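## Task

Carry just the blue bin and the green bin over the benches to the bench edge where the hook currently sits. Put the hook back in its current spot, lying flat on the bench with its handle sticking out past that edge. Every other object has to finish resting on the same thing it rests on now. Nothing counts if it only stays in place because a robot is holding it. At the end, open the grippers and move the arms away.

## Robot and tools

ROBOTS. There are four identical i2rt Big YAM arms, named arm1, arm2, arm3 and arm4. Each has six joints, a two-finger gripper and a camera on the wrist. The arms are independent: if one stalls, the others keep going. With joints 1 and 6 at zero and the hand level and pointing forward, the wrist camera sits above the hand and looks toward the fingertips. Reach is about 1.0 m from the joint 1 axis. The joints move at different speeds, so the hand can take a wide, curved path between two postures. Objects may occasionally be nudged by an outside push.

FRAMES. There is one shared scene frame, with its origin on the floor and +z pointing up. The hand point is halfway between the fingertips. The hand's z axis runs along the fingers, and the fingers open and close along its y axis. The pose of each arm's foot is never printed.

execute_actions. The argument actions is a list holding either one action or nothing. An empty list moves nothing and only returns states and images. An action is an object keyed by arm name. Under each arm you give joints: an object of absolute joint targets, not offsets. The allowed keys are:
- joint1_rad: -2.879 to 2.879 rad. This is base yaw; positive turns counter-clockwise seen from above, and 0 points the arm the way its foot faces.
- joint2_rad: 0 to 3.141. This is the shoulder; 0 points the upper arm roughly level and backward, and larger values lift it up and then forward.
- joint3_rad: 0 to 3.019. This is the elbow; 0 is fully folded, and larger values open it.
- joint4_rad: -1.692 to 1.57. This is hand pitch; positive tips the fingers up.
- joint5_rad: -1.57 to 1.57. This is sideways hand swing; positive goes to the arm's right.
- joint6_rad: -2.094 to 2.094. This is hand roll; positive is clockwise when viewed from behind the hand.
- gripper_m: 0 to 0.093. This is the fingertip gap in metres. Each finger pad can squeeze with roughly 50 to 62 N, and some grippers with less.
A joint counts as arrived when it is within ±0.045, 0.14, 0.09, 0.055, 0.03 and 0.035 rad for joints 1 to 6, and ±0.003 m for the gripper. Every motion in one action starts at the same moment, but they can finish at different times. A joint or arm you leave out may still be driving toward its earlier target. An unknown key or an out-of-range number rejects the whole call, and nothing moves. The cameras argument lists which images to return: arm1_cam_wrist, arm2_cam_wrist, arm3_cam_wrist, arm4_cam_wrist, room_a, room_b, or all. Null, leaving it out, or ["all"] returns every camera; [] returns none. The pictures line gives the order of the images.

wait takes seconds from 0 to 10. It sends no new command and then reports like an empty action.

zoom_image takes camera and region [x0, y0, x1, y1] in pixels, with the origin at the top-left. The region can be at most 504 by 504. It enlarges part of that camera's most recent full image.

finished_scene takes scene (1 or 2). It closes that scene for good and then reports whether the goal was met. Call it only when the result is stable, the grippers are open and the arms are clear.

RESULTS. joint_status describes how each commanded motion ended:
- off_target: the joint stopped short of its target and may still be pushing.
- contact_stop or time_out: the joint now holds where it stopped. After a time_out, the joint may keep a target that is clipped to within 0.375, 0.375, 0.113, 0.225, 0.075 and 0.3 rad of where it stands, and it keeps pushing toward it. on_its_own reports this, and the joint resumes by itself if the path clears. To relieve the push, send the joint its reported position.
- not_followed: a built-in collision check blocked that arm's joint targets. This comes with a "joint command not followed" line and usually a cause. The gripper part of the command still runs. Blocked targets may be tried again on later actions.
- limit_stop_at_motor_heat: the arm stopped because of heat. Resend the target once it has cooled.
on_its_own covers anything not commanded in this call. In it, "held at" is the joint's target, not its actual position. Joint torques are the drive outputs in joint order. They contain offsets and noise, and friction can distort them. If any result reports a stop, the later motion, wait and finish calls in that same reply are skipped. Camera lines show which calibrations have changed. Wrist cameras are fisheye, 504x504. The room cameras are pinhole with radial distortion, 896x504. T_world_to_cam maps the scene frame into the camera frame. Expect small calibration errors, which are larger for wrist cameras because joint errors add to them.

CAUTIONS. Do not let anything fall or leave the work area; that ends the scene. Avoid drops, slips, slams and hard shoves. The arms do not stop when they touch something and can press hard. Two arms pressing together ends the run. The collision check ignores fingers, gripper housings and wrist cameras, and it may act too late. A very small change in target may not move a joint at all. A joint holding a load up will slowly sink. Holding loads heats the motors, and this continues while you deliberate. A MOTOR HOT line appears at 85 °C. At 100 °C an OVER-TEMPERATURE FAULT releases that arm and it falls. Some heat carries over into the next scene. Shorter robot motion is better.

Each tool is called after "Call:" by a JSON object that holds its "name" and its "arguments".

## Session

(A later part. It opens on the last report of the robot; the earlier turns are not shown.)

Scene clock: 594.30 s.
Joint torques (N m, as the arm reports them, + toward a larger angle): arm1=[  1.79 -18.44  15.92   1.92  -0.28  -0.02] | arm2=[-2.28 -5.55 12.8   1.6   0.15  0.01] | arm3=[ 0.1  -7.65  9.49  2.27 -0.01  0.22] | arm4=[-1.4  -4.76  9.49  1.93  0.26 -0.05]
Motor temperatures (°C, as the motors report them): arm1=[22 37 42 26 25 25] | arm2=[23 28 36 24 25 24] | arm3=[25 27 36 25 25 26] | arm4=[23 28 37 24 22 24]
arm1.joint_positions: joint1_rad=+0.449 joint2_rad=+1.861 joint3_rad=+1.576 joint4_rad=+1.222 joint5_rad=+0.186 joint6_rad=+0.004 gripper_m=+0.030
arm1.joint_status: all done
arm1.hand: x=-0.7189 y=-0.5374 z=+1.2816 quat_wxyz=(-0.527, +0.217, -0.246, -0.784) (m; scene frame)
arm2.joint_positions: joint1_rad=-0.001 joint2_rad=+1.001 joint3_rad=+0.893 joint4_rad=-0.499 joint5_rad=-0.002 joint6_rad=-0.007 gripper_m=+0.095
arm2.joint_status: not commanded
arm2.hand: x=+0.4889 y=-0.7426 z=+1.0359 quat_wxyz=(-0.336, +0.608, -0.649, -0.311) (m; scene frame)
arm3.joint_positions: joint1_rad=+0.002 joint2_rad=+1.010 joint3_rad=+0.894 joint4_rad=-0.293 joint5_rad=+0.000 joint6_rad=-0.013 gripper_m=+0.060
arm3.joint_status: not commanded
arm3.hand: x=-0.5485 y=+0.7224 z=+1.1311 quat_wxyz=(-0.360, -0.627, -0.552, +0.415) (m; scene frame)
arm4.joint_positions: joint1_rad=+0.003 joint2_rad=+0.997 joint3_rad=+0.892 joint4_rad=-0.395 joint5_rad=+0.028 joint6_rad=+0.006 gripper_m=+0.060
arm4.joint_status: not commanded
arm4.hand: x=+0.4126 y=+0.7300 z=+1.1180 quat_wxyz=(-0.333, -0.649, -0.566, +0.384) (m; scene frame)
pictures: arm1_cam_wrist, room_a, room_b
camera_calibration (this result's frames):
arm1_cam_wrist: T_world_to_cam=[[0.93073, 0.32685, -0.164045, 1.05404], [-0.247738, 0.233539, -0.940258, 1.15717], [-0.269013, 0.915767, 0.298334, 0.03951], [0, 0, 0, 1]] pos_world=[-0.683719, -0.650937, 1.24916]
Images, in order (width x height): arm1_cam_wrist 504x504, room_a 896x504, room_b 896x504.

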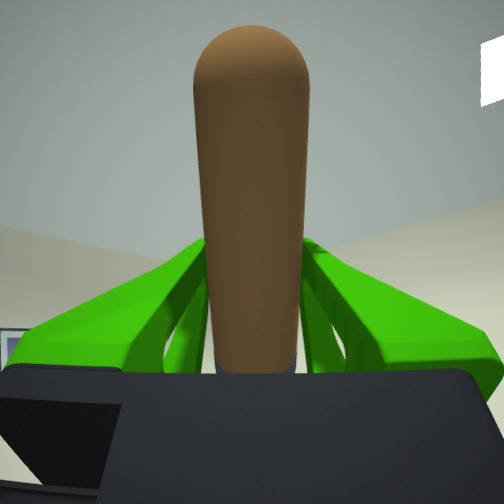

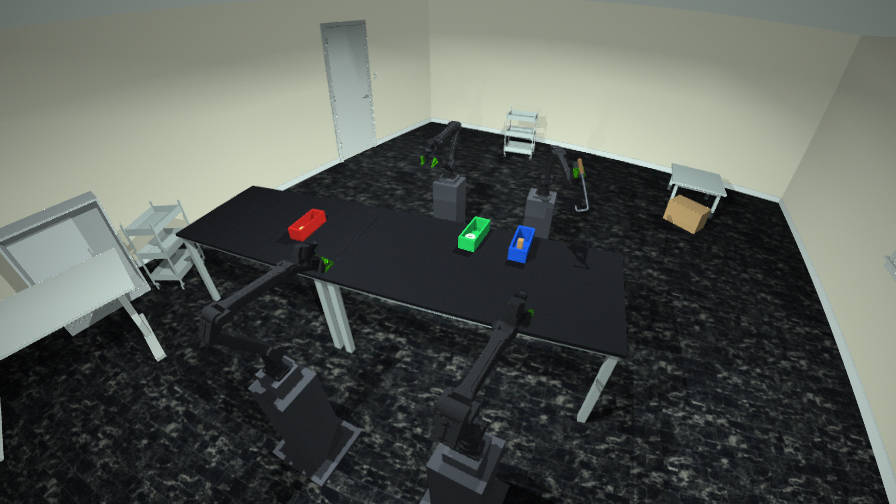

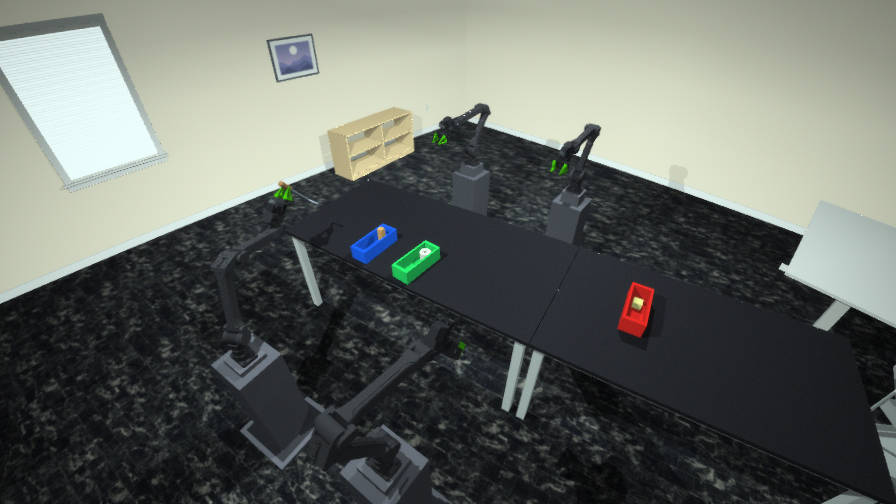

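Call:
{"name": "execute_actions", "arguments": {"actions": [{"arm1": {"joints": {"joint2_rad": 2.54, "joint3_rad": 2.18, "joint4_rad": 1.43, "joint5_rad": 0.15, "joint6_rad": -0.1}}}], "cameras": ["arm1_cam_wrist", "room_a", "room_b"]}}

Scene clock: 609.70 s.
Joint torques (N m, as the arm reports them, + toward a larger angle): arm1=[  1.98 -27.7   16.04   1.28  -0.23   0.01] | arm2=[-2.15 -5.43 12.86  1.53  0.15  0.  ] | arm3=[ 0.13 -7.62  9.53  2.26 -0.01  0.22] | arm4=[-0.74 -5.2   9.77  1.9   0.28  0.01]
Motor temperatures (°C, as the motors report them): arm1=[22 37 45 26 25 25] | arm2=[23 28 36 24 25 24] | arm3=[25 26 36 25 25 26] | arm4=[23 28 37 24 22 24]
arm1.joint_positions: joint1_rad=+0.453 joint2_rad=+2.601 joint3_rad=+2.106 joint4_rad=+1.419 joint5_rad=+0.151 joint6_rad=-0.100 gripper_m=+0.030
arm1.joint_status: all done
arm1.hand: x=-0.7957 y=-0.4008 z=+0.9986 quat_wxyz=(-0.561, +0.243, -0.222, -0.759) (m; scene frame)
arm2.joint_positions: joint1_rad=-0.001 joint2_rad=+1.001 joint3_rad=+0.893 joint4_rad=-0.499 joint5_rad=-0.002 joint6_rad=-0.007 gripper_m=+0.095
arm2.joint_status: not commanded
arm2.hand: x=+0.4889 y=-0.7426 z=+1.0359 quat_wxyz=(-0.336, +0.608, -0.649, -0.311) (m; scene frame)
arm3.joint_positions: joint1_rad=+0.002 joint2_rad=+1.010 joint3_rad=+0.894 joint4_rad=-0.293 joint5_rad=+0.000 joint6_rad=-0.013 gripper_m=+0.060
arm3.joint_status: not commanded
arm3.hand: x=-0.5485 y=+0.7224 z=+1.1311 quat_wxyz=(-0.360, -0.627, -0.552, +0.415) (m; scene frame)
arm4.joint_positions: joint1_rad=+0.003 joint2_rad=+0.997 joint3_rad=+0.892 joint4_rad=-0.395 joint5_rad=+0.028 joint6_rad=+0.006 gripper_m=+0.060
arm4.joint_status: not commanded
arm4.hand: x=+0.4126 y=+0.7300 z=+1.1180 quat_wxyz=(-0.333, -0.649, -0.566, +0.384) (m; scene frame)
pictures: arm1_cam_wrist, room_a, room_b
camera_calibration (this result's frames):
arm1_cam_wrist: T_world_to_cam=[[0.958917, 0.274386, -0.0720453, 0.943967], [-0.144962, 0.255635, -0.955844, 0.946323], [-0.243853, 0.927018, 0.284908, 0.016139], [0, 0, 0, 1]] pos_world=[-0.76407, -0.515885, 0.967947]
Images, in order (width x height): arm1_cam_wrist 504x504, room_a 896x504, room_b 896x504.

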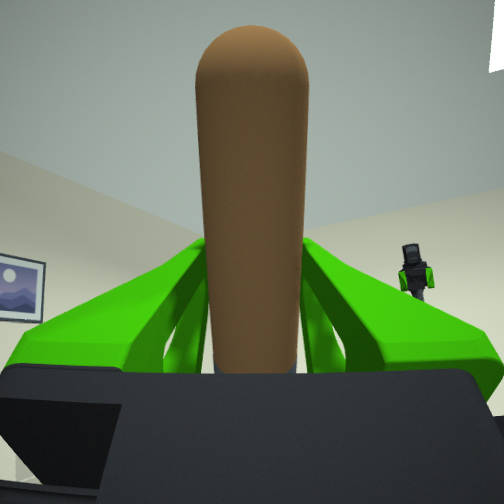

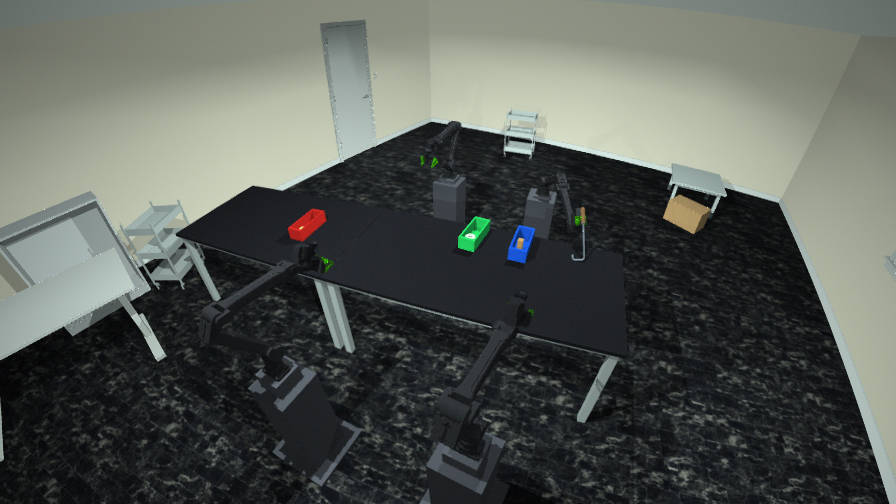

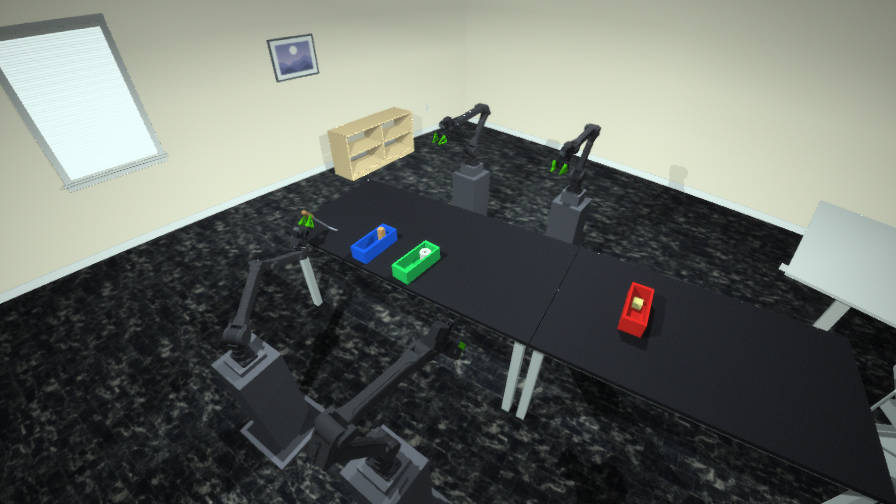

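Call:
{"name": "execute_actions", "arguments": {"actions": [{"arm1": {"joints": {"joint2_rad": 2.41, "joint3_rad": 1.62, "joint4_rad": 1.55}}}], "cameras": ["arm1_cam_wrist", "room_a", "room_b"]}}

Scene clock: 613.30 s.
Joint torques (N m, as the arm reports them, + toward a larger angle): arm1=[  1.43 -21.02   7.95   1.33   0.12   0.08] | arm2=[-2.32 -5.76 12.89  1.49  0.18  0.  ] | arm3=[ 0.09 -7.65  9.52  2.29 -0.01  0.22] | arm4=[-1.06 -5.66  9.67  1.89  0.21 -0.06]
Motor temperatures (°C, as the motors report them): arm1=[22 38 44 26 25 25] | arm2=[23 28 36 24 25 24] | arm3=[25 26 36 25 25 26] | arm4=[23 28 37 24 22 24]
arm1.joint_positions: joint1_rad=+0.455 joint2_rad=+2.426 joint3_rad=+1.618 joint4_rad=+1.547 joint5_rad=+0.145 joint6_rad=-0.105 gripper_m=+0.030
arm1.joint_status: all done
arm1.hand: x=-0.7687 y=-0.4639 z=+0.9350 quat_wxyz=(-0.547, +0.322, -0.259, -0.728) (m; scene frame)
arm2.joint_positions: joint1_rad=-0.001 joint2_rad=+1.001 joint3_rad=+0.893 joint4_rad=-0.499 joint5_rad=-0.002 joint6_rad=-0.007 gripper_m=+0.095
arm2.joint_status: not commanded
arm2.hand: x=+0.4889 y=-0.7426 z=+1.0359 quat_wxyz=(-0.336, +0.608, -0.649, -0.311) (m; scene frame)
arm3.joint_positions: joint1_rad=+0.002 joint2_rad=+1.010 joint3_rad=+0.894 joint4_rad=-0.293 joint5_rad=+0.000 joint6_rad=-0.013 gripper_m=+0.060
arm3.joint_status: not commanded
arm3.hand: x=-0.5485 y=+0.7224 z=+1.1311 quat_wxyz=(-0.360, -0.627, -0.552, +0.415) (m; scene frame)
arm4.joint_positions: joint1_rad=+0.003 joint2_rad=+0.997 joint3_rad=+0.892 joint4_rad=-0.395 joint5_rad=+0.028 joint6_rad=+0.006 gripper_m=+0.060
arm4.joint_status: not commanded
arm4.hand: x=+0.4126 y=+0.7300 z=+1.1180 quat_wxyz=(-0.333, -0.649, -0.566, +0.384) (m; scene frame)
pictures: arm1_cam_wrist, room_a, room_b
camera_calibration (this result's frames):
arm1_cam_wrist: T_world_to_cam=[[0.962502, 0.269335, -0.0323784, 0.894169], [-0.0598971, 0.0945897, -0.993713, 0.931597], [-0.264579, 0.95839, 0.107175, 0.264129], [0, 0, 0, 1]] pos_world=[-0.734957, -0.582089, 0.926384]
Images, in order (width x height): arm1_cam_wrist 504x504, room_a 896x504, room_b 896x504.

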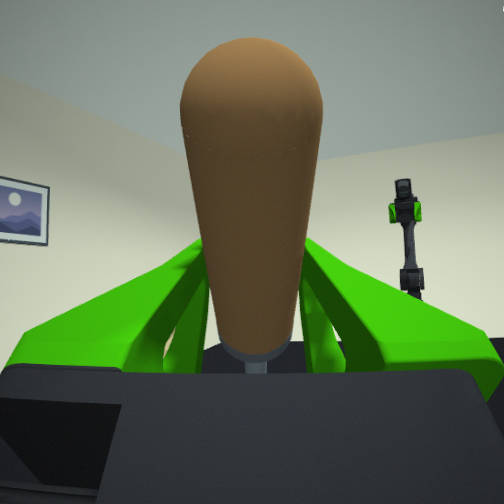

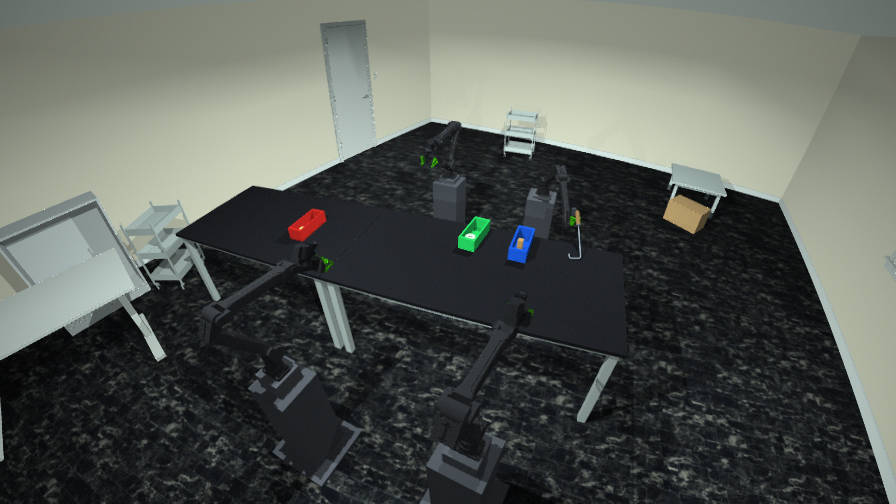

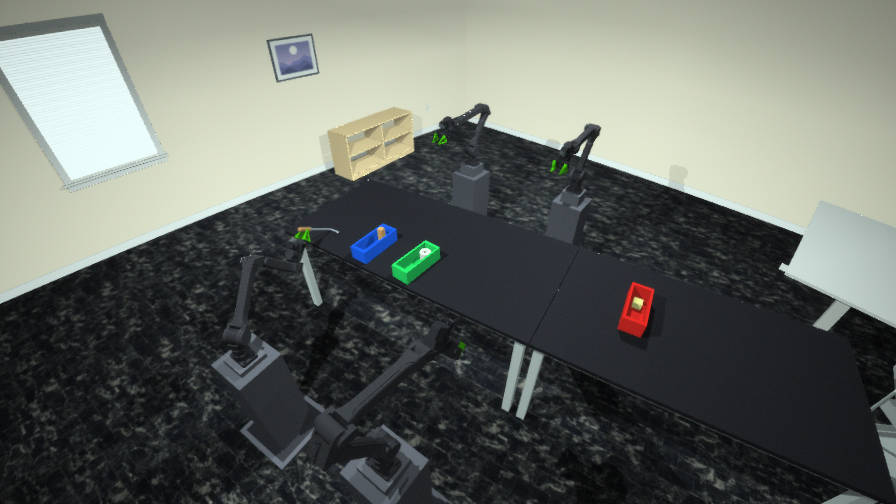

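Call:
{"name": "execute_actions", "arguments": {"actions": [{"arm1": {"joints": {"joint2_rad": 2.37, "joint3_rad": 1.4, "joint4_rad": 1.55}}}], "cameras": ["arm1_cam_wrist", "room_a", "room_b"]}}

Scene clock: 618.70 s.
Joint torques (N m, as the arm reports them, + toward a larger angle): arm1=[  1.15 -19.82   6.77   1.38   0.15   0.07] | arm2=[-2.38 -5.2  12.81  1.62  0.17  0.  ] | arm3=[ 0.1  -7.64  9.51  2.26 -0.01  0.22] | arm4=[-1.32 -5.31  9.76  1.95  0.28 -0.01]
Motor temperatures (°C, as the motors report them): arm1=[22 38 42 26 25 25] | arm2=[23 28 36 24 25 24] | arm3=[25 26 36 25 25 26] | arm4=[23 28 37 24 22 24]
arm1.joint_positions: joint1_rad=+0.457 joint2_rad=+2.388 joint3_rad=+1.399 joint4_rad=+1.548 joint5_rad=+0.144 joint6_rad=-0.105 gripper_m=+0.030
arm1.joint_status: all done
arm1.hand: x=-0.7550 y=-0.4972 z=+0.8695 quat_wxyz=(-0.527, +0.394, -0.294, -0.693) (m; scene frame)
arm2.joint_positions: joint1_rad=-0.001 joint2_rad=+1.001 joint3_rad=+0.893 joint4_rad=-0.499 joint5_rad=-0.002 joint6_rad=-0.007 gripper_m=+0.095
arm2.joint_status: not commanded
arm2.hand: x=+0.4889 y=-0.7426 z=+1.0359 quat_wxyz=(-0.336, +0.608, -0.649, -0.311) (m; scene frame)
arm3.joint_positions: joint1_rad=+0.002 joint2_rad=+1.010 joint3_rad=+0.894 joint4_rad=-0.293 joint5_rad=+0.000 joint6_rad=-0.013 gripper_m=+0.060
arm3.joint_status: not commanded
arm3.hand: x=-0.5485 y=+0.7224 z=+1.1311 quat_wxyz=(-0.360, -0.627, -0.552, +0.415) (m; scene frame)
arm4.joint_positions: joint1_rad=+0.003 joint2_rad=+0.997 joint3_rad=+0.892 joint4_rad=-0.395 joint5_rad=+0.028 joint6_rad=+0.006 gripper_m=+0.060
arm4.joint_status: not commanded
arm4.hand: x=+0.4126 y=+0.7300 z=+1.1180 quat_wxyz=(-0.333, -0.649, -0.566, +0.384) (m; scene frame)
pictures: arm1_cam_wrist, room_a, room_b
camera_calibration (this result's frames):
arm1_cam_wrist: T_world_to_cam=[[0.962696, 0.270584, -0.0000051675, 0.860428], [0.0188375, -0.0670397, -0.997572, 0.852969], [-0.269928, 0.960359, -0.069636, 0.457293], [0, 0, 0, 1]] pos_world=[-0.720963, -0.614801, 0.882747]
Images, in order (width x height): arm1_cam_wrist 504x504, room_a 896x504, room_b 896x504.

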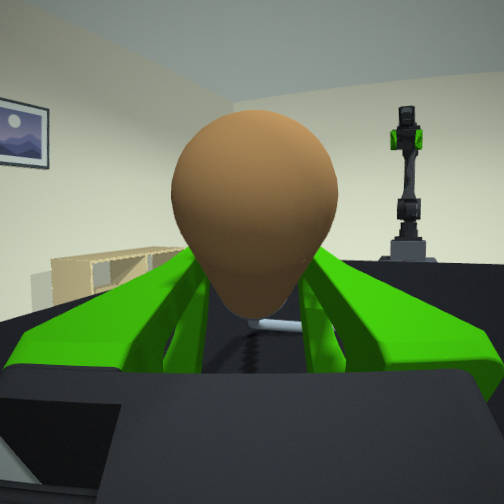

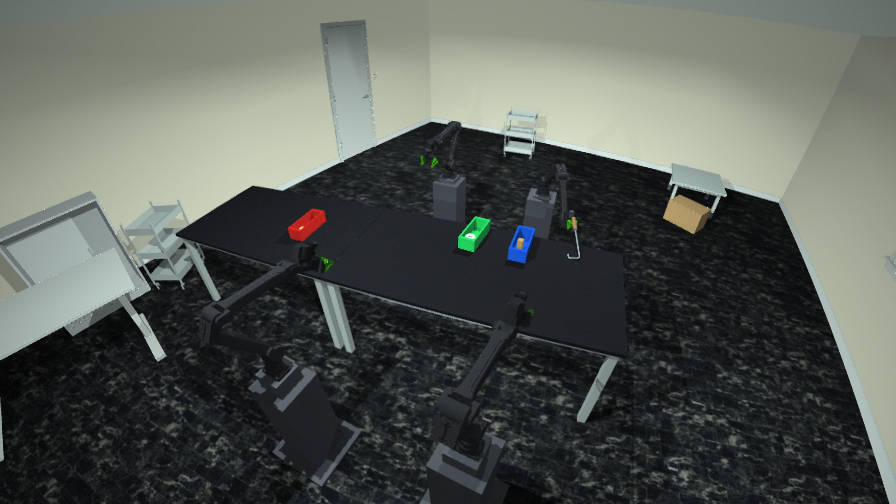

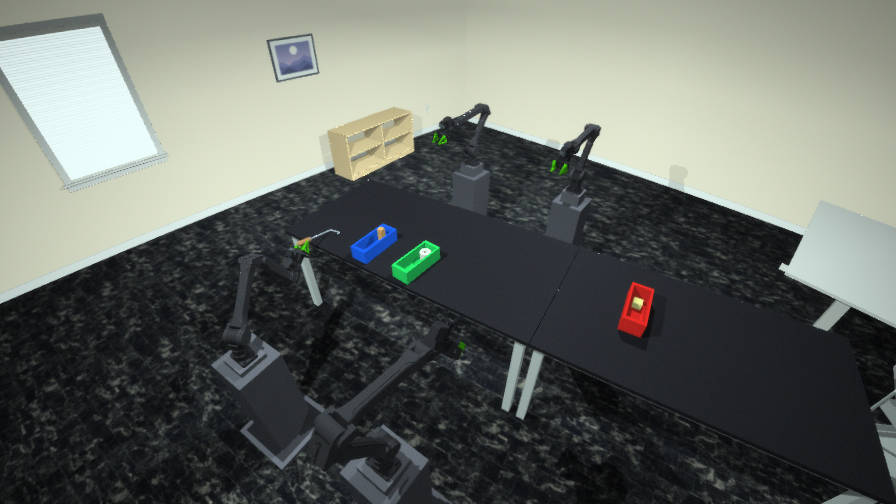

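Call:
{"name": "execute_actions", "arguments": {"actions": [{"arm1": {"joints": {"joint2_rad": 2.67, "joint3_rad": 1.9, "joint4_rad": 1.43}}}], "cameras": ["arm1_cam_wrist", "room_a", "room_b"]}}

Scene clock: 623.83 s.
Joint torques (N m, as the arm reports them, + toward a larger angle): arm1=[  1.18 -22.5   13.33   1.63  -0.1    0.16] | arm2=[-2.44 -5.21 12.88  1.56  0.17  0.01] | arm3=[ 0.11 -7.63  9.52  2.27 -0.01  0.22] | arm4=[-1.38 -5.07  9.58  1.82  0.21 -0.05]
Motor temperatures (°C, as the motors report them): arm1=[22 38 41 26 25 25] | arm2=[23 27 36 24 25 24] | arm3=[25 26 36 25 25 26] | arm4=[23 28 37 24 22 24]
arm1.joint_positions: joint1_rad=+0.457 joint2_rad=+2.681 joint3_rad=+1.840 joint4_rad=+1.423 joint5_rad=+0.149 joint6_rad=-0.114 gripper_m=+0.030
arm1.joint_status: all done
arm1.hand: x=-0.7929 y=-0.4178 z=+0.8062 quat_wxyz=(-0.534, +0.385, -0.290, -0.695) (m; scene frame)
arm2.joint_positions: joint1_rad=-0.001 joint2_rad=+1.001 joint3_rad=+0.893 joint4_rad=-0.499 joint5_rad=-0.002 joint6_rad=-0.007 gripper_m=+0.095
arm2.joint_status: not commanded
arm2.hand: x=+0.4889 y=-0.7426 z=+1.0359 quat_wxyz=(-0.336, +0.608, -0.649, -0.311) (m; scene frame)
arm3.joint_positions: joint1_rad=+0.002 joint2_rad=+1.010 joint3_rad=+0.894 joint4_rad=-0.293 joint5_rad=+0.000 joint6_rad=-0.013 gripper_m=+0.060
arm3.joint_status: not commanded
arm3.hand: x=-0.5485 y=+0.7224 z=+1.1311 quat_wxyz=(-0.360, -0.627, -0.552, +0.415) (m; scene frame)
arm4.joint_positions: joint1_rad=+0.003 joint2_rad=+0.997 joint3_rad=+0.892 joint4_rad=-0.395 joint5_rad=+0.028 joint6_rad=+0.006 gripper_m=+0.060
arm4.joint_status: not commanded
arm4.hand: x=+0.4126 y=+0.7300 z=+1.1180 quat_wxyz=(-0.333, -0.649, -0.566, +0.384) (m; scene frame)
pictures: arm1_cam_wrist, room_a, room_b
camera_calibration (this result's frames):
arm1_cam_wrist: T_world_to_cam=[[0.965277, 0.261227, 0.00103284, 0.872734], [0.0132518, -0.0450182, -0.998898, 0.801649], [-0.260892, 0.964227, -0.0469168, 0.356909], [0, 0, 0, 1]] pos_world=[-0.759938, -0.536034, 0.81661]
Images, in order (width x height): arm1_cam_wrist 504x504, room_a 896x504, room_b 896x504.

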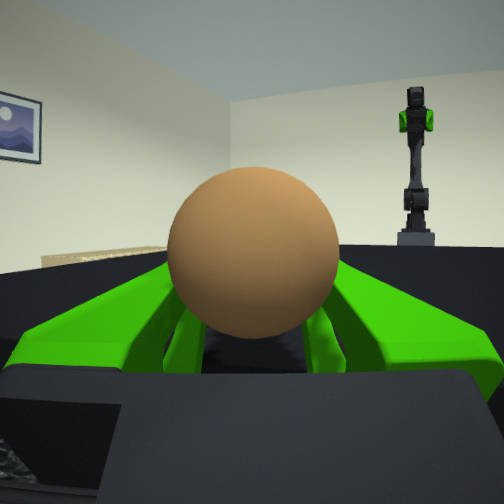

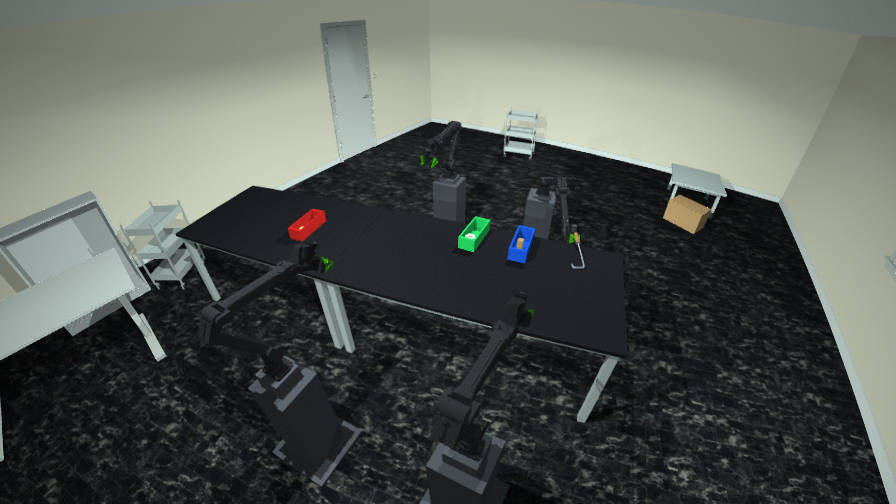

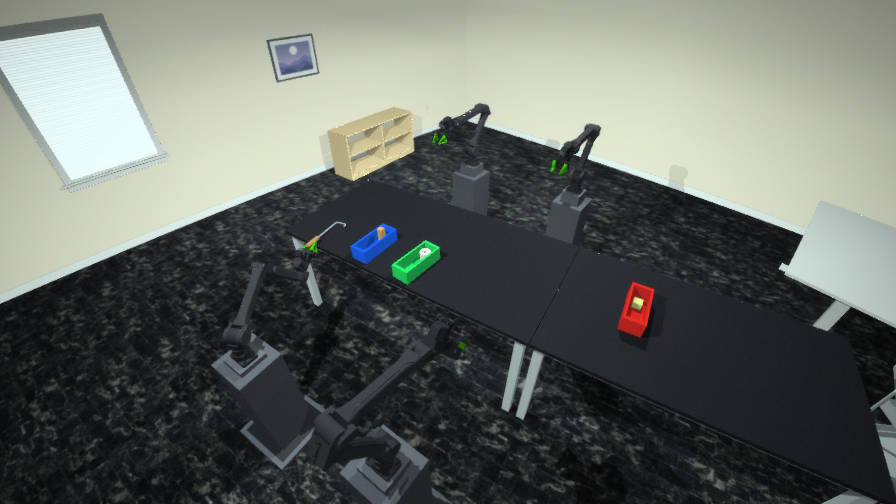

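Call:
{"name": "execute_actions", "arguments": {"actions": [{"arm1": {"joints": {"joint2_rad": 2.755, "joint3_rad": 2.015, "joint4_rad": 1.39}}}], "cameras": ["arm1_cam_wrist", "room_a", "room_b"]}}

Scene clock: 631.00 s.
Joint torques (N m, as the arm reports them, + toward a larger angle): arm1=[  1.38 -20.98  13.92   1.21  -0.1    0.19] | arm2=[-2.48 -5.37 12.81  1.56  0.17 -0.01] | arm3=[ 0.11 -7.71  9.5   2.27 -0.01  0.22] | arm4=[-1.07 -5.19  9.57  1.89  0.29 -0.05]
Motor temperatures (°C, as the motors report them): arm1=[22 38 42 26 25 25] | arm2=[23 27 36 24 25 24] | arm3=[25 26 36 25 25 26] | arm4=[23 28 37 24 22 24]
arm1.joint_positions: joint1_rad=+0.457 joint2_rad=+2.745 joint3_rad=+1.951 joint4_rad=+1.395 joint5_rad=+0.149 joint6_rad=-0.116 gripper_m=+0.030
arm1.joint_status: all done
arm1.hand: x=-0.8002 y=-0.4029 z=+0.7981 quat_wxyz=(-0.537, +0.378, -0.286, -0.698) (m; scene frame)
arm2.joint_positions: joint1_rad=-0.001 joint2_rad=+1.001 joint3_rad=+0.893 joint4_rad=-0.499 joint5_rad=-0.002 joint6_rad=-0.007 gripper_m=+0.095
arm2.joint_status: not commanded
arm2.hand: x=+0.4889 y=-0.7426 z=+1.0359 quat_wxyz=(-0.336, +0.608, -0.649, -0.311) (m; scene frame)
arm3.joint_positions: joint1_rad=+0.002 joint2_rad=+1.010 joint3_rad=+0.894 joint4_rad=-0.293 joint5_rad=+0.000 joint6_rad=-0.013 gripper_m=+0.060
arm3.joint_status: not commanded
arm3.hand: x=-0.5485 y=+0.7224 z=+1.1311 quat_wxyz=(-0.360, -0.627, -0.552, +0.415) (m; scene frame)
arm4.joint_positions: joint1_rad=+0.003 joint2_rad=+0.997 joint3_rad=+0.892 joint4_rad=-0.395 joint5_rad=+0.028 joint6_rad=+0.006 gripper_m=+0.060
arm4.joint_status: not commanded
arm4.hand: x=+0.4126 y=+0.7300 z=+1.1180 quat_wxyz=(-0.333, -0.649, -0.566, +0.384) (m; scene frame)
pictures: arm1_cam_wrist, room_a, room_b
camera_calibration (this result's frames):
arm1_cam_wrist: T_world_to_cam=[[0.965525, 0.260309, -0.00109409, 0.877409], [0.00647566, -0.0282204, -0.999581, 0.796266], [-0.260231, 0.965113, -0.0289332, 0.326745], [0, 0, 0, 1]] pos_world=[-0.767288, -0.521272, 0.806346]
Images, in order (width x height): arm1_cam_wrist 504x504, room_a 896x504, room_b 896x504.

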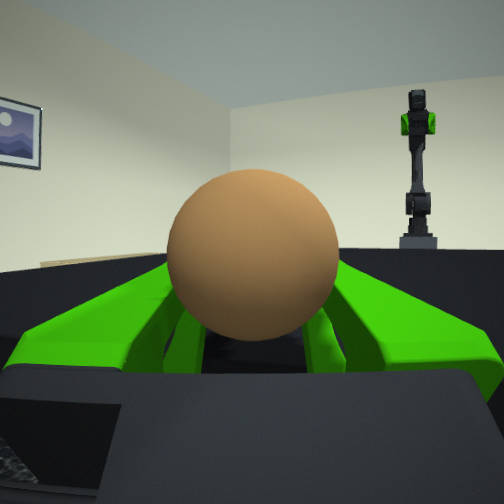

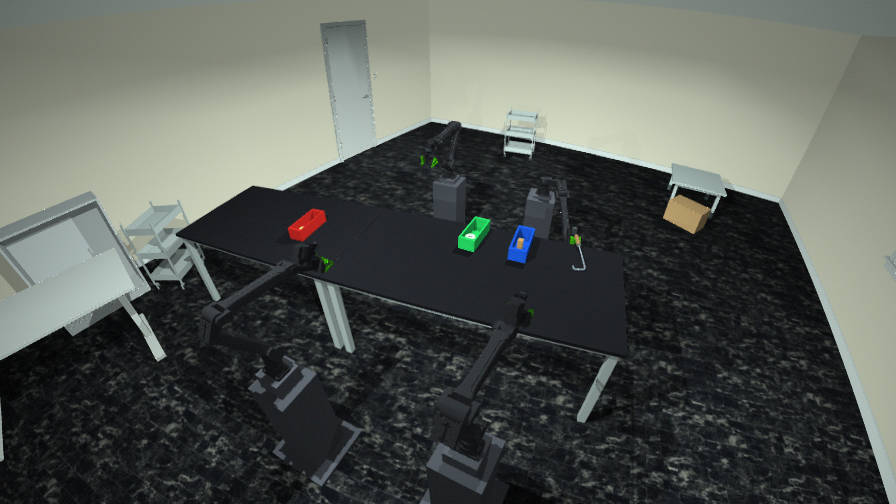

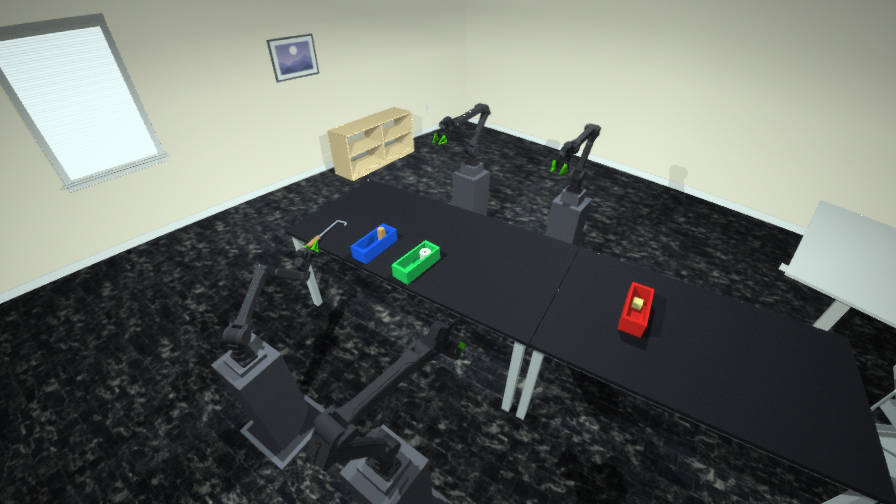

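Lower a little more.

Call:
{"name": "execute_actions", "arguments": {"actions": [{"arm1": {"joints": {"joint2_rad": 2.785}}}], "cameras": ["arm1_cam_wrist", "room_b"]}}

Scene clock: 633.07 s.
Joint torques (N m, as the arm reports them, + toward a larger angle): arm1=[  1.2  -19.1   13.31   0.99  -0.09   0.19] | arm2=[-1.93 -5.72 12.89  1.47  0.17  0.01] | arm3=[ 0.15 -7.63  9.51  2.25 -0.01  0.23] | arm4=[-1.49 -4.96  9.47  1.73  0.2  -0.05]
Motor temperatures (°C, as the motors report them): arm1=[22 38 42 26 25 25] | arm2=[23 27 36 24 25 24] | arm3=[25 26 36 25 25 26] | arm4=[23 28 37 24 22 24]
arm1.joint_positions: joint1_rad=+0.457 joint2_rad=+2.751 joint3_rad=+1.958 joint4_rad=+1.399 joint5_rad=+0.149 joint6_rad=-0.116 gripper_m=+0.030
arm1.joint_status: all done
arm1.hand: x=-0.8002 y=-0.4029 z=+0.7969 quat_wxyz=(-0.538, +0.376, -0.285, -0.699) (m; scene frame)
arm2.joint_positions: joint1_rad=-0.001 joint2_rad=+1.001 joint3_rad=+0.893 joint4_rad=-0.499 joint5_rad=-0.002 joint6_rad=-0.007 gripper_m=+0.095
arm2.joint_status: not commanded
arm2.hand: x=+0.4889 y=-0.7426 z=+1.0359 quat_wxyz=(-0.336, +0.608, -0.649, -0.311) (m; scene frame)
arm3.joint_positions: joint1_rad=+0.002 joint2_rad=+1.010 joint3_rad=+0.894 joint4_rad=-0.293 joint5_rad=+0.000 joint6_rad=-0.013 gripper_m=+0.060
arm3.joint_status: not commanded
arm3.hand: x=-0.5485 y=+0.7224 z=+1.1311 quat_wxyz=(-0.360, -0.627, -0.552, +0.415) (m; scene frame)
arm4.joint_positions: joint1_rad=+0.003 joint2_rad=+0.997 joint3_rad=+0.892 joint4_rad=-0.395 joint5_rad=+0.028 joint6_rad=+0.006 gripper_m=+0.060
arm4.joint_status: not commanded
arm4.hand: x=+0.4126 y=+0.7300 z=+1.1180 quat_wxyz=(-0.333, -0.649, -0.566, +0.384) (m; scene frame)
pictures: arm1_cam_wrist, room_b
camera_calibration (this result's frames):
arm1_cam_wrist: T_world_to_cam=[[0.96553, 0.260284, -0.00201941, 0.878131], [0.00431398, -0.023759, -0.999708, 0.79524], [-0.260256, 0.96524, -0.0240629, 0.322949], [0, 0, 0, 1]] pos_world=[-0.767243, -0.521392, 0.804552]
Images, in order (width x height): arm1_cam_wrist 504x504, room_b 896x504.

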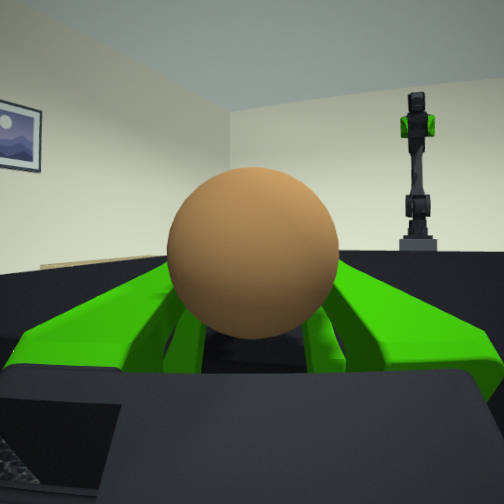

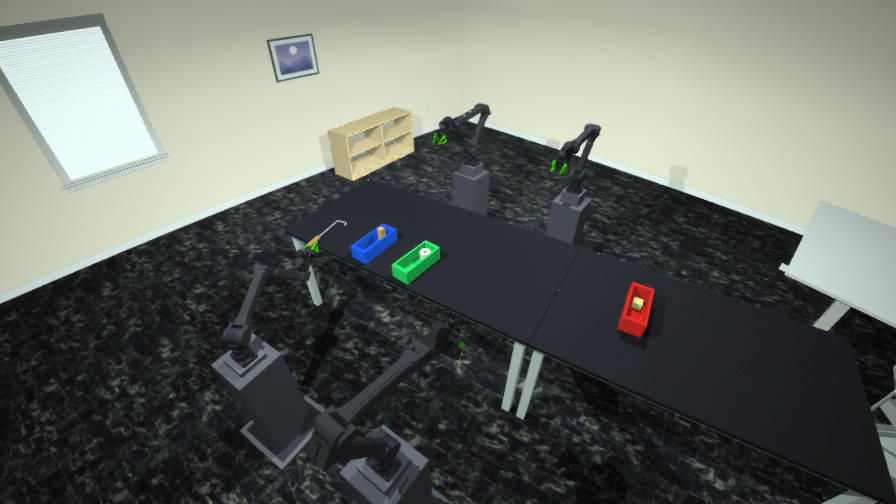

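Call:
{"name": "zoom_image", "arguments": {"camera": "room_b", "region": [280, 205, 370, 275]}}

Region (280, 205, 370, 275) of room_b's 896x504 image, scaled by 5.600, with more detail than that image has.

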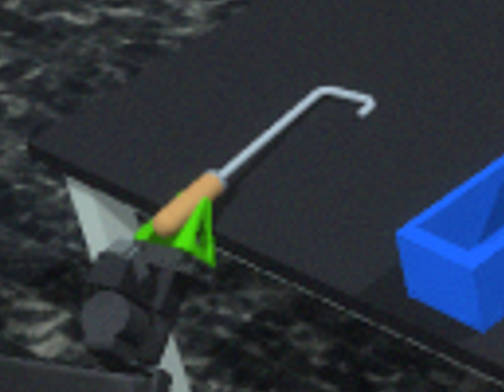

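Call:
{"name": "execute_actions", "arguments": {"actions": [{"arm1": {"joints": {"joint2_rad": 2.76, "gripper_m": 0.07}}}], "cameras": ["arm1_cam_wrist", "room_b", "room_a"]}}

Scene clock: 638.27 s.
Joint torques (N m, as the arm reports them, + toward a larger angle): arm1=[  0.08 -21.26  12.4    1.     0.06   0.15] | arm2=[-1.82 -5.47 12.87  1.52  0.17 -0.02] | arm3=[ 0.11 -7.63  9.52  2.27 -0.01  0.22] | arm4=[-1.71 -4.92  9.38  2.21  0.3  -0.04]
Motor temperatures (°C, as the motors report them): arm1=[22 38 42 26 25 25] | arm2=[23 27 36 24 25 24] | arm3=[25 26 36 25 25 26] | arm4=[23 28 37 24 22 24]
arm1.joint_positions: joint1_rad=+0.469 joint2_rad=+2.751 joint3_rad=+1.968 joint4_rad=+1.400 joint5_rad=+0.146 joint6_rad=-0.113 gripper_m=+0.070
arm1.joint_status: all done
arm1.hand: x=-0.8106 y=-0.4061 z=+0.8021 quat_wxyz=(-0.533, +0.374, -0.280, -0.706) (m; scene frame)
arm2.joint_positions: joint1_rad=-0.001 joint2_rad=+1.001 joint3_rad=+0.893 joint4_rad=-0.499 joint5_rad=-0.002 joint6_rad=-0.007 gripper_m=+0.095
arm2.joint_status: not commanded
arm2.hand: x=+0.4889 y=-0.7426 z=+1.0359 quat_wxyz=(-0.336, +0.608, -0.649, -0.311) (m; scene frame)
arm3.joint_positions: joint1_rad=+0.002 joint2_rad=+1.010 joint3_rad=+0.894 joint4_rad=-0.293 joint5_rad=+0.000 joint6_rad=-0.013 gripper_m=+0.060
arm3.joint_status: not commanded
arm3.hand: x=-0.5485 y=+0.7224 z=+1.1311 quat_wxyz=(-0.360, -0.627, -0.552, +0.415) (m; scene frame)
arm4.joint_positions: joint1_rad=+0.003 joint2_rad=+0.997 joint3_rad=+0.892 joint4_rad=-0.395 joint5_rad=+0.028 joint6_rad=+0.006 gripper_m=+0.060
arm4.joint_status: not commanded
arm4.hand: x=+0.4126 y=+0.7300 z=+1.1180 quat_wxyz=(-0.333, -0.649, -0.566, +0.384) (m; scene frame)
pictures: arm1_cam_wrist, room_a, room_b
camera_calibration (this result's frames):
arm1_cam_wrist: T_world_to_cam=[[0.961289, 0.275501, -0.0046929, 0.893906], [-0.000983485, -0.0136008, -0.999907, 0.800389], [-0.27554, 0.961204, -0.0128034, 0.300357], [0, 0, 0, 1]] pos_world=[-0.775755, -0.524091, 0.808355]
Images, in order (width x height): arm1_cam_wrist 504x504, room_a 896x504, room_b 896x504.

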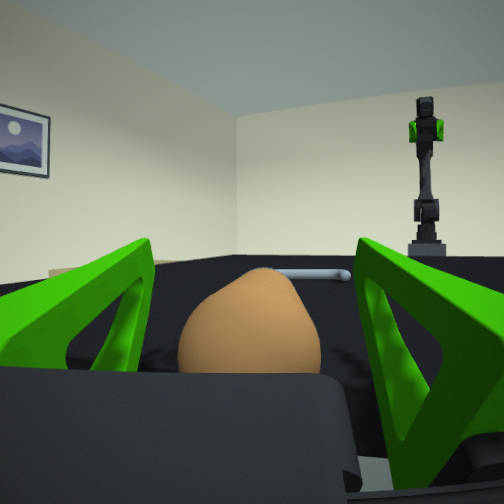

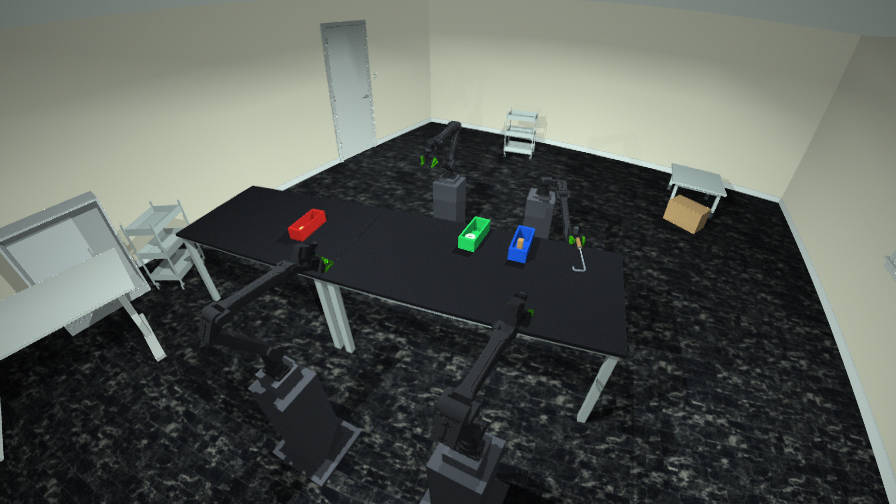

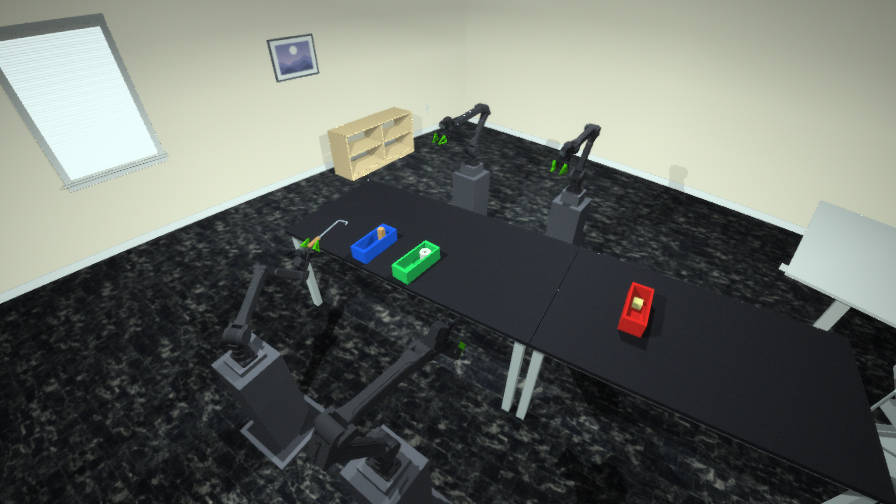

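Call:
{"name": "execute_actions", "arguments": {"actions": [{"arm1": {"joints": {"joint2_rad": 2.5, "joint3_rad": 1.4, "joint4_rad": 1.55, "gripper_m": 0.09}}}], "cameras": ["arm1_cam_wrist", "room_b"]}}

Call:
{"name": "execute_actions", "arguments": {"actions": [{"arm1": {"joints": {"joint2_rad": 1.7, "joint3_rad": 1.2, "joint4_rad": -0.2}}}], "cameras": ["arm1_cam_wrist", "room_b", "room_a"]}}

Scene clock: 647.53 s.
Joint torques (N m, as the arm reports them, + toward a larger angle): arm1=[  1.07 -18.2    6.44   1.69  -0.02   0.12] | arm2=[-2.32 -5.13 12.92  1.48  0.17  0.02] | arm3=[ 0.15 -7.6   9.5   2.28 -0.01  0.22] | arm4=[-1.03 -4.39  9.65  1.96  0.26 -0.04]
Motor temperatures (°C, as the motors report them): arm1=[22 38 42 26 25 25] | arm2=[23 27 37 24 25 24] | arm3=[25 26 36 25 25 26] | arm4=[23 28 37 24 22 24]
arm1.joint_positions: joint1_rad=+0.459 joint2_rad=+2.497 joint3_rad=+1.394 joint4_rad=+1.541 joint5_rad=+0.148 joint6_rad=-0.110 gripper_m=+0.090
arm1.joint_status: all done
arm1.hand: x=-0.7550 y=-0.5009 z=+0.7855 quat_wxyz=(-0.514, +0.441, -0.317, -0.664) (m; scene frame)
arm2.joint_positions: joint1_rad=-0.001 joint2_rad=+1.001 joint3_rad=+0.893 joint4_rad=-0.499 joint5_rad=-0.002 joint6_rad=-0.007 gripper_m=+0.095
arm2.joint_status: not commanded
arm2.hand: x=+0.4889 y=-0.7426 z=+1.0359 quat_wxyz=(-0.336, +0.608, -0.649, -0.311) (m; scene frame)
arm3.joint_positions: joint1_rad=+0.002 joint2_rad=+1.010 joint3_rad=+0.894 joint4_rad=-0.293 joint5_rad=+0.000 joint6_rad=-0.013 gripper_m=+0.060
arm3.joint_status: not commanded
arm3.hand: x=-0.5485 y=+0.7224 z=+1.1311 quat_wxyz=(-0.360, -0.627, -0.552, +0.415) (m; scene frame)
arm4.joint_positions: joint1_rad=+0.003 joint2_rad=+0.997 joint3_rad=+0.892 joint4_rad=-0.395 joint5_rad=+0.028 joint6_rad=+0.006 gripper_m=+0.060
arm4.joint_status: not commanded
arm4.hand: x=+0.4126 y=+0.7300 z=+1.1180 quat_wxyz=(-0.333, -0.649, -0.566, +0.384) (m; scene frame)
pictures: arm1_cam_wrist, room_b
camera_calibration (this result's frames):
arm1_cam_wrist: T_world_to_cam=[[0.962822, 0.269072, 0.0239731, 0.841897], [0.0732468, -0.174616, -0.981908, 0.743762], [-0.260018, 0.947159, -0.187833, 0.548724], [0, 0, 0, 1]] pos_world=[-0.722397, -0.616386, 0.813191]
Images, in order (width x height): arm1_cam_wrist 504x504, room_b 896x504.

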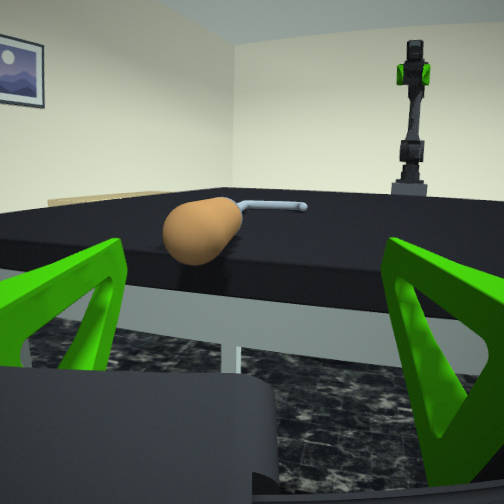

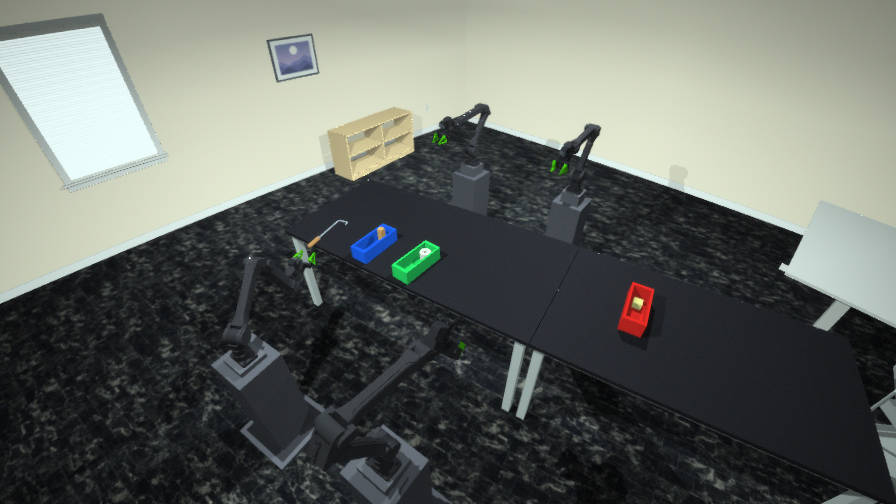

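Scene clock: 649.43 s.
Joint torques (N m, as the arm reports them, + toward a larger angle): arm1=[  0.99 -12.29  11.32   1.3    0.09   0.14] | arm2=[-2.38 -5.55 12.8   1.6   0.17  0.01] | arm3=[ 0.16 -7.65  9.51  2.25 -0.01  0.23] | arm4=[-0.59 -4.69  9.63  2.04  0.23  0.02]
Motor temperatures (°C, as the motors report them): arm1=[22 38 41 26 25 25] | arm2=[23 27 37 24 25 24] | arm3=[25 26 36 25 25 26] | arm4=[23 27 37 24 22 24]
arm1.joint_positions: joint1_rad=+0.459 joint2_rad=+1.690 joint3_rad=+1.187 joint4_rad=-0.191 joint5_rad=+0.148 joint6_rad=-0.109 gripper_m=+0.090
arm1.joint_status: all done
arm1.hand: x=-0.7099 y=-0.5919 z=+0.8784 quat_wxyz=(-0.294, +0.777, -0.466, -0.306) (m; scene frame)
arm2.joint_positions: joint1_rad=-0.001 joint2_rad=+1.001 joint3_rad=+0.893 joint4_rad=-0.499 joint5_rad=-0.002 joint6_rad=-0.007 gripper_m=+0.095
arm2.joint_status: not commanded
arm2.hand: x=+0.4889 y=-0.7426 z=+1.0359 quat_wxyz=(-0.336, +0.608, -0.649, -0.311) (m; scene frame)
arm3.joint_positions: joint1_rad=+0.002 joint2_rad=+1.010 joint3_rad=+0.894 joint4_rad=-0.293 joint5_rad=+0.000 joint6_rad=-0.013 gripper_m=+0.060
arm3.joint_status: not commanded
arm3.hand: x=-0.5485 y=+0.7224 z=+1.1311 quat_wxyz=(-0.360, -0.627, -0.552, +0.415) (m; scene frame)
arm4.joint_positions: joint1_rad=+0.003 joint2_rad=+0.997 joint3_rad=+0.892 joint4_rad=-0.395 joint5_rad=+0.028 joint6_rad=+0.006 gripper_m=+0.060
arm4.joint_status: not commanded
arm4.hand: x=+0.4126 y=+0.7300 z=+1.1180 quat_wxyz=(-0.333, -0.649, -0.566, +0.384) (m; scene frame)
pictures: arm1_cam_wrist, room_a, room_b
camera_calibration (this result's frames):
arm1_cam_wrist: T_world_to_cam=[[0.906577, 0.386908, 0.168585, 0.723586], [0.418797, -0.874154, -0.245894, 0.000558511], [0.0522308, 0.293525, -0.954524, 1.1724], [0, 0, 0, 1]] pos_world=[-0.717455, -0.623601, 0.997236]
Images, in order (width x height): arm1_cam_wrist 504x504, room_a 896x504, room_b 896x504.

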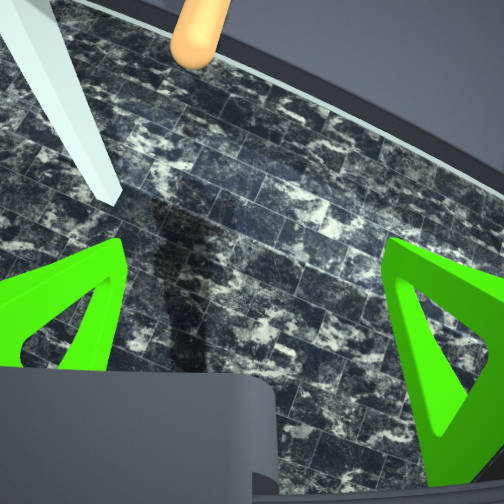

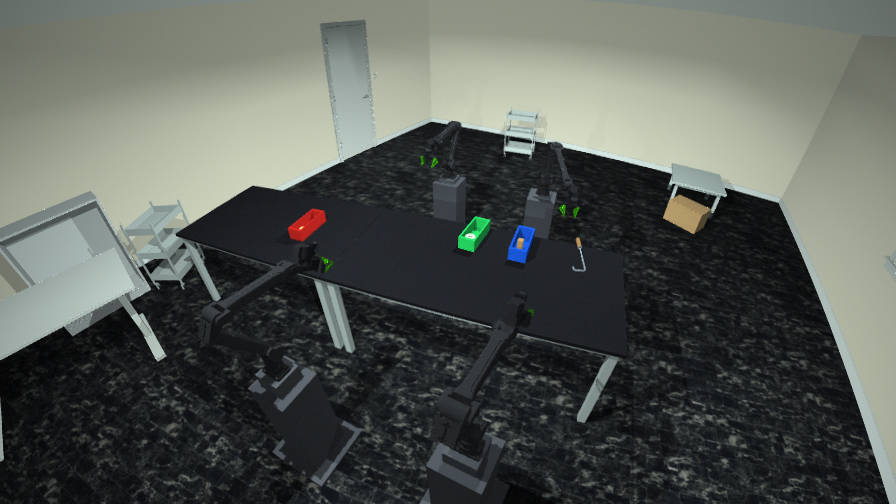

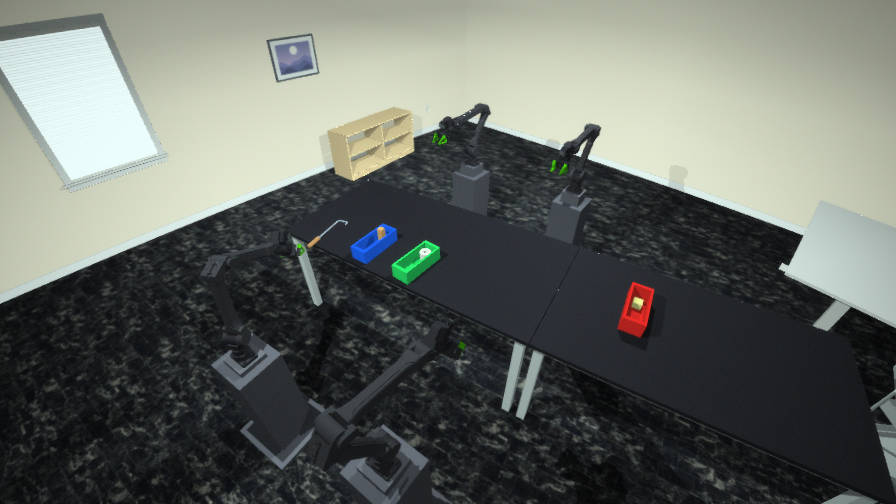

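Call:
{"name": "finished_scene", "arguments": {"scene": 1}}

The scene is finished: the task was done.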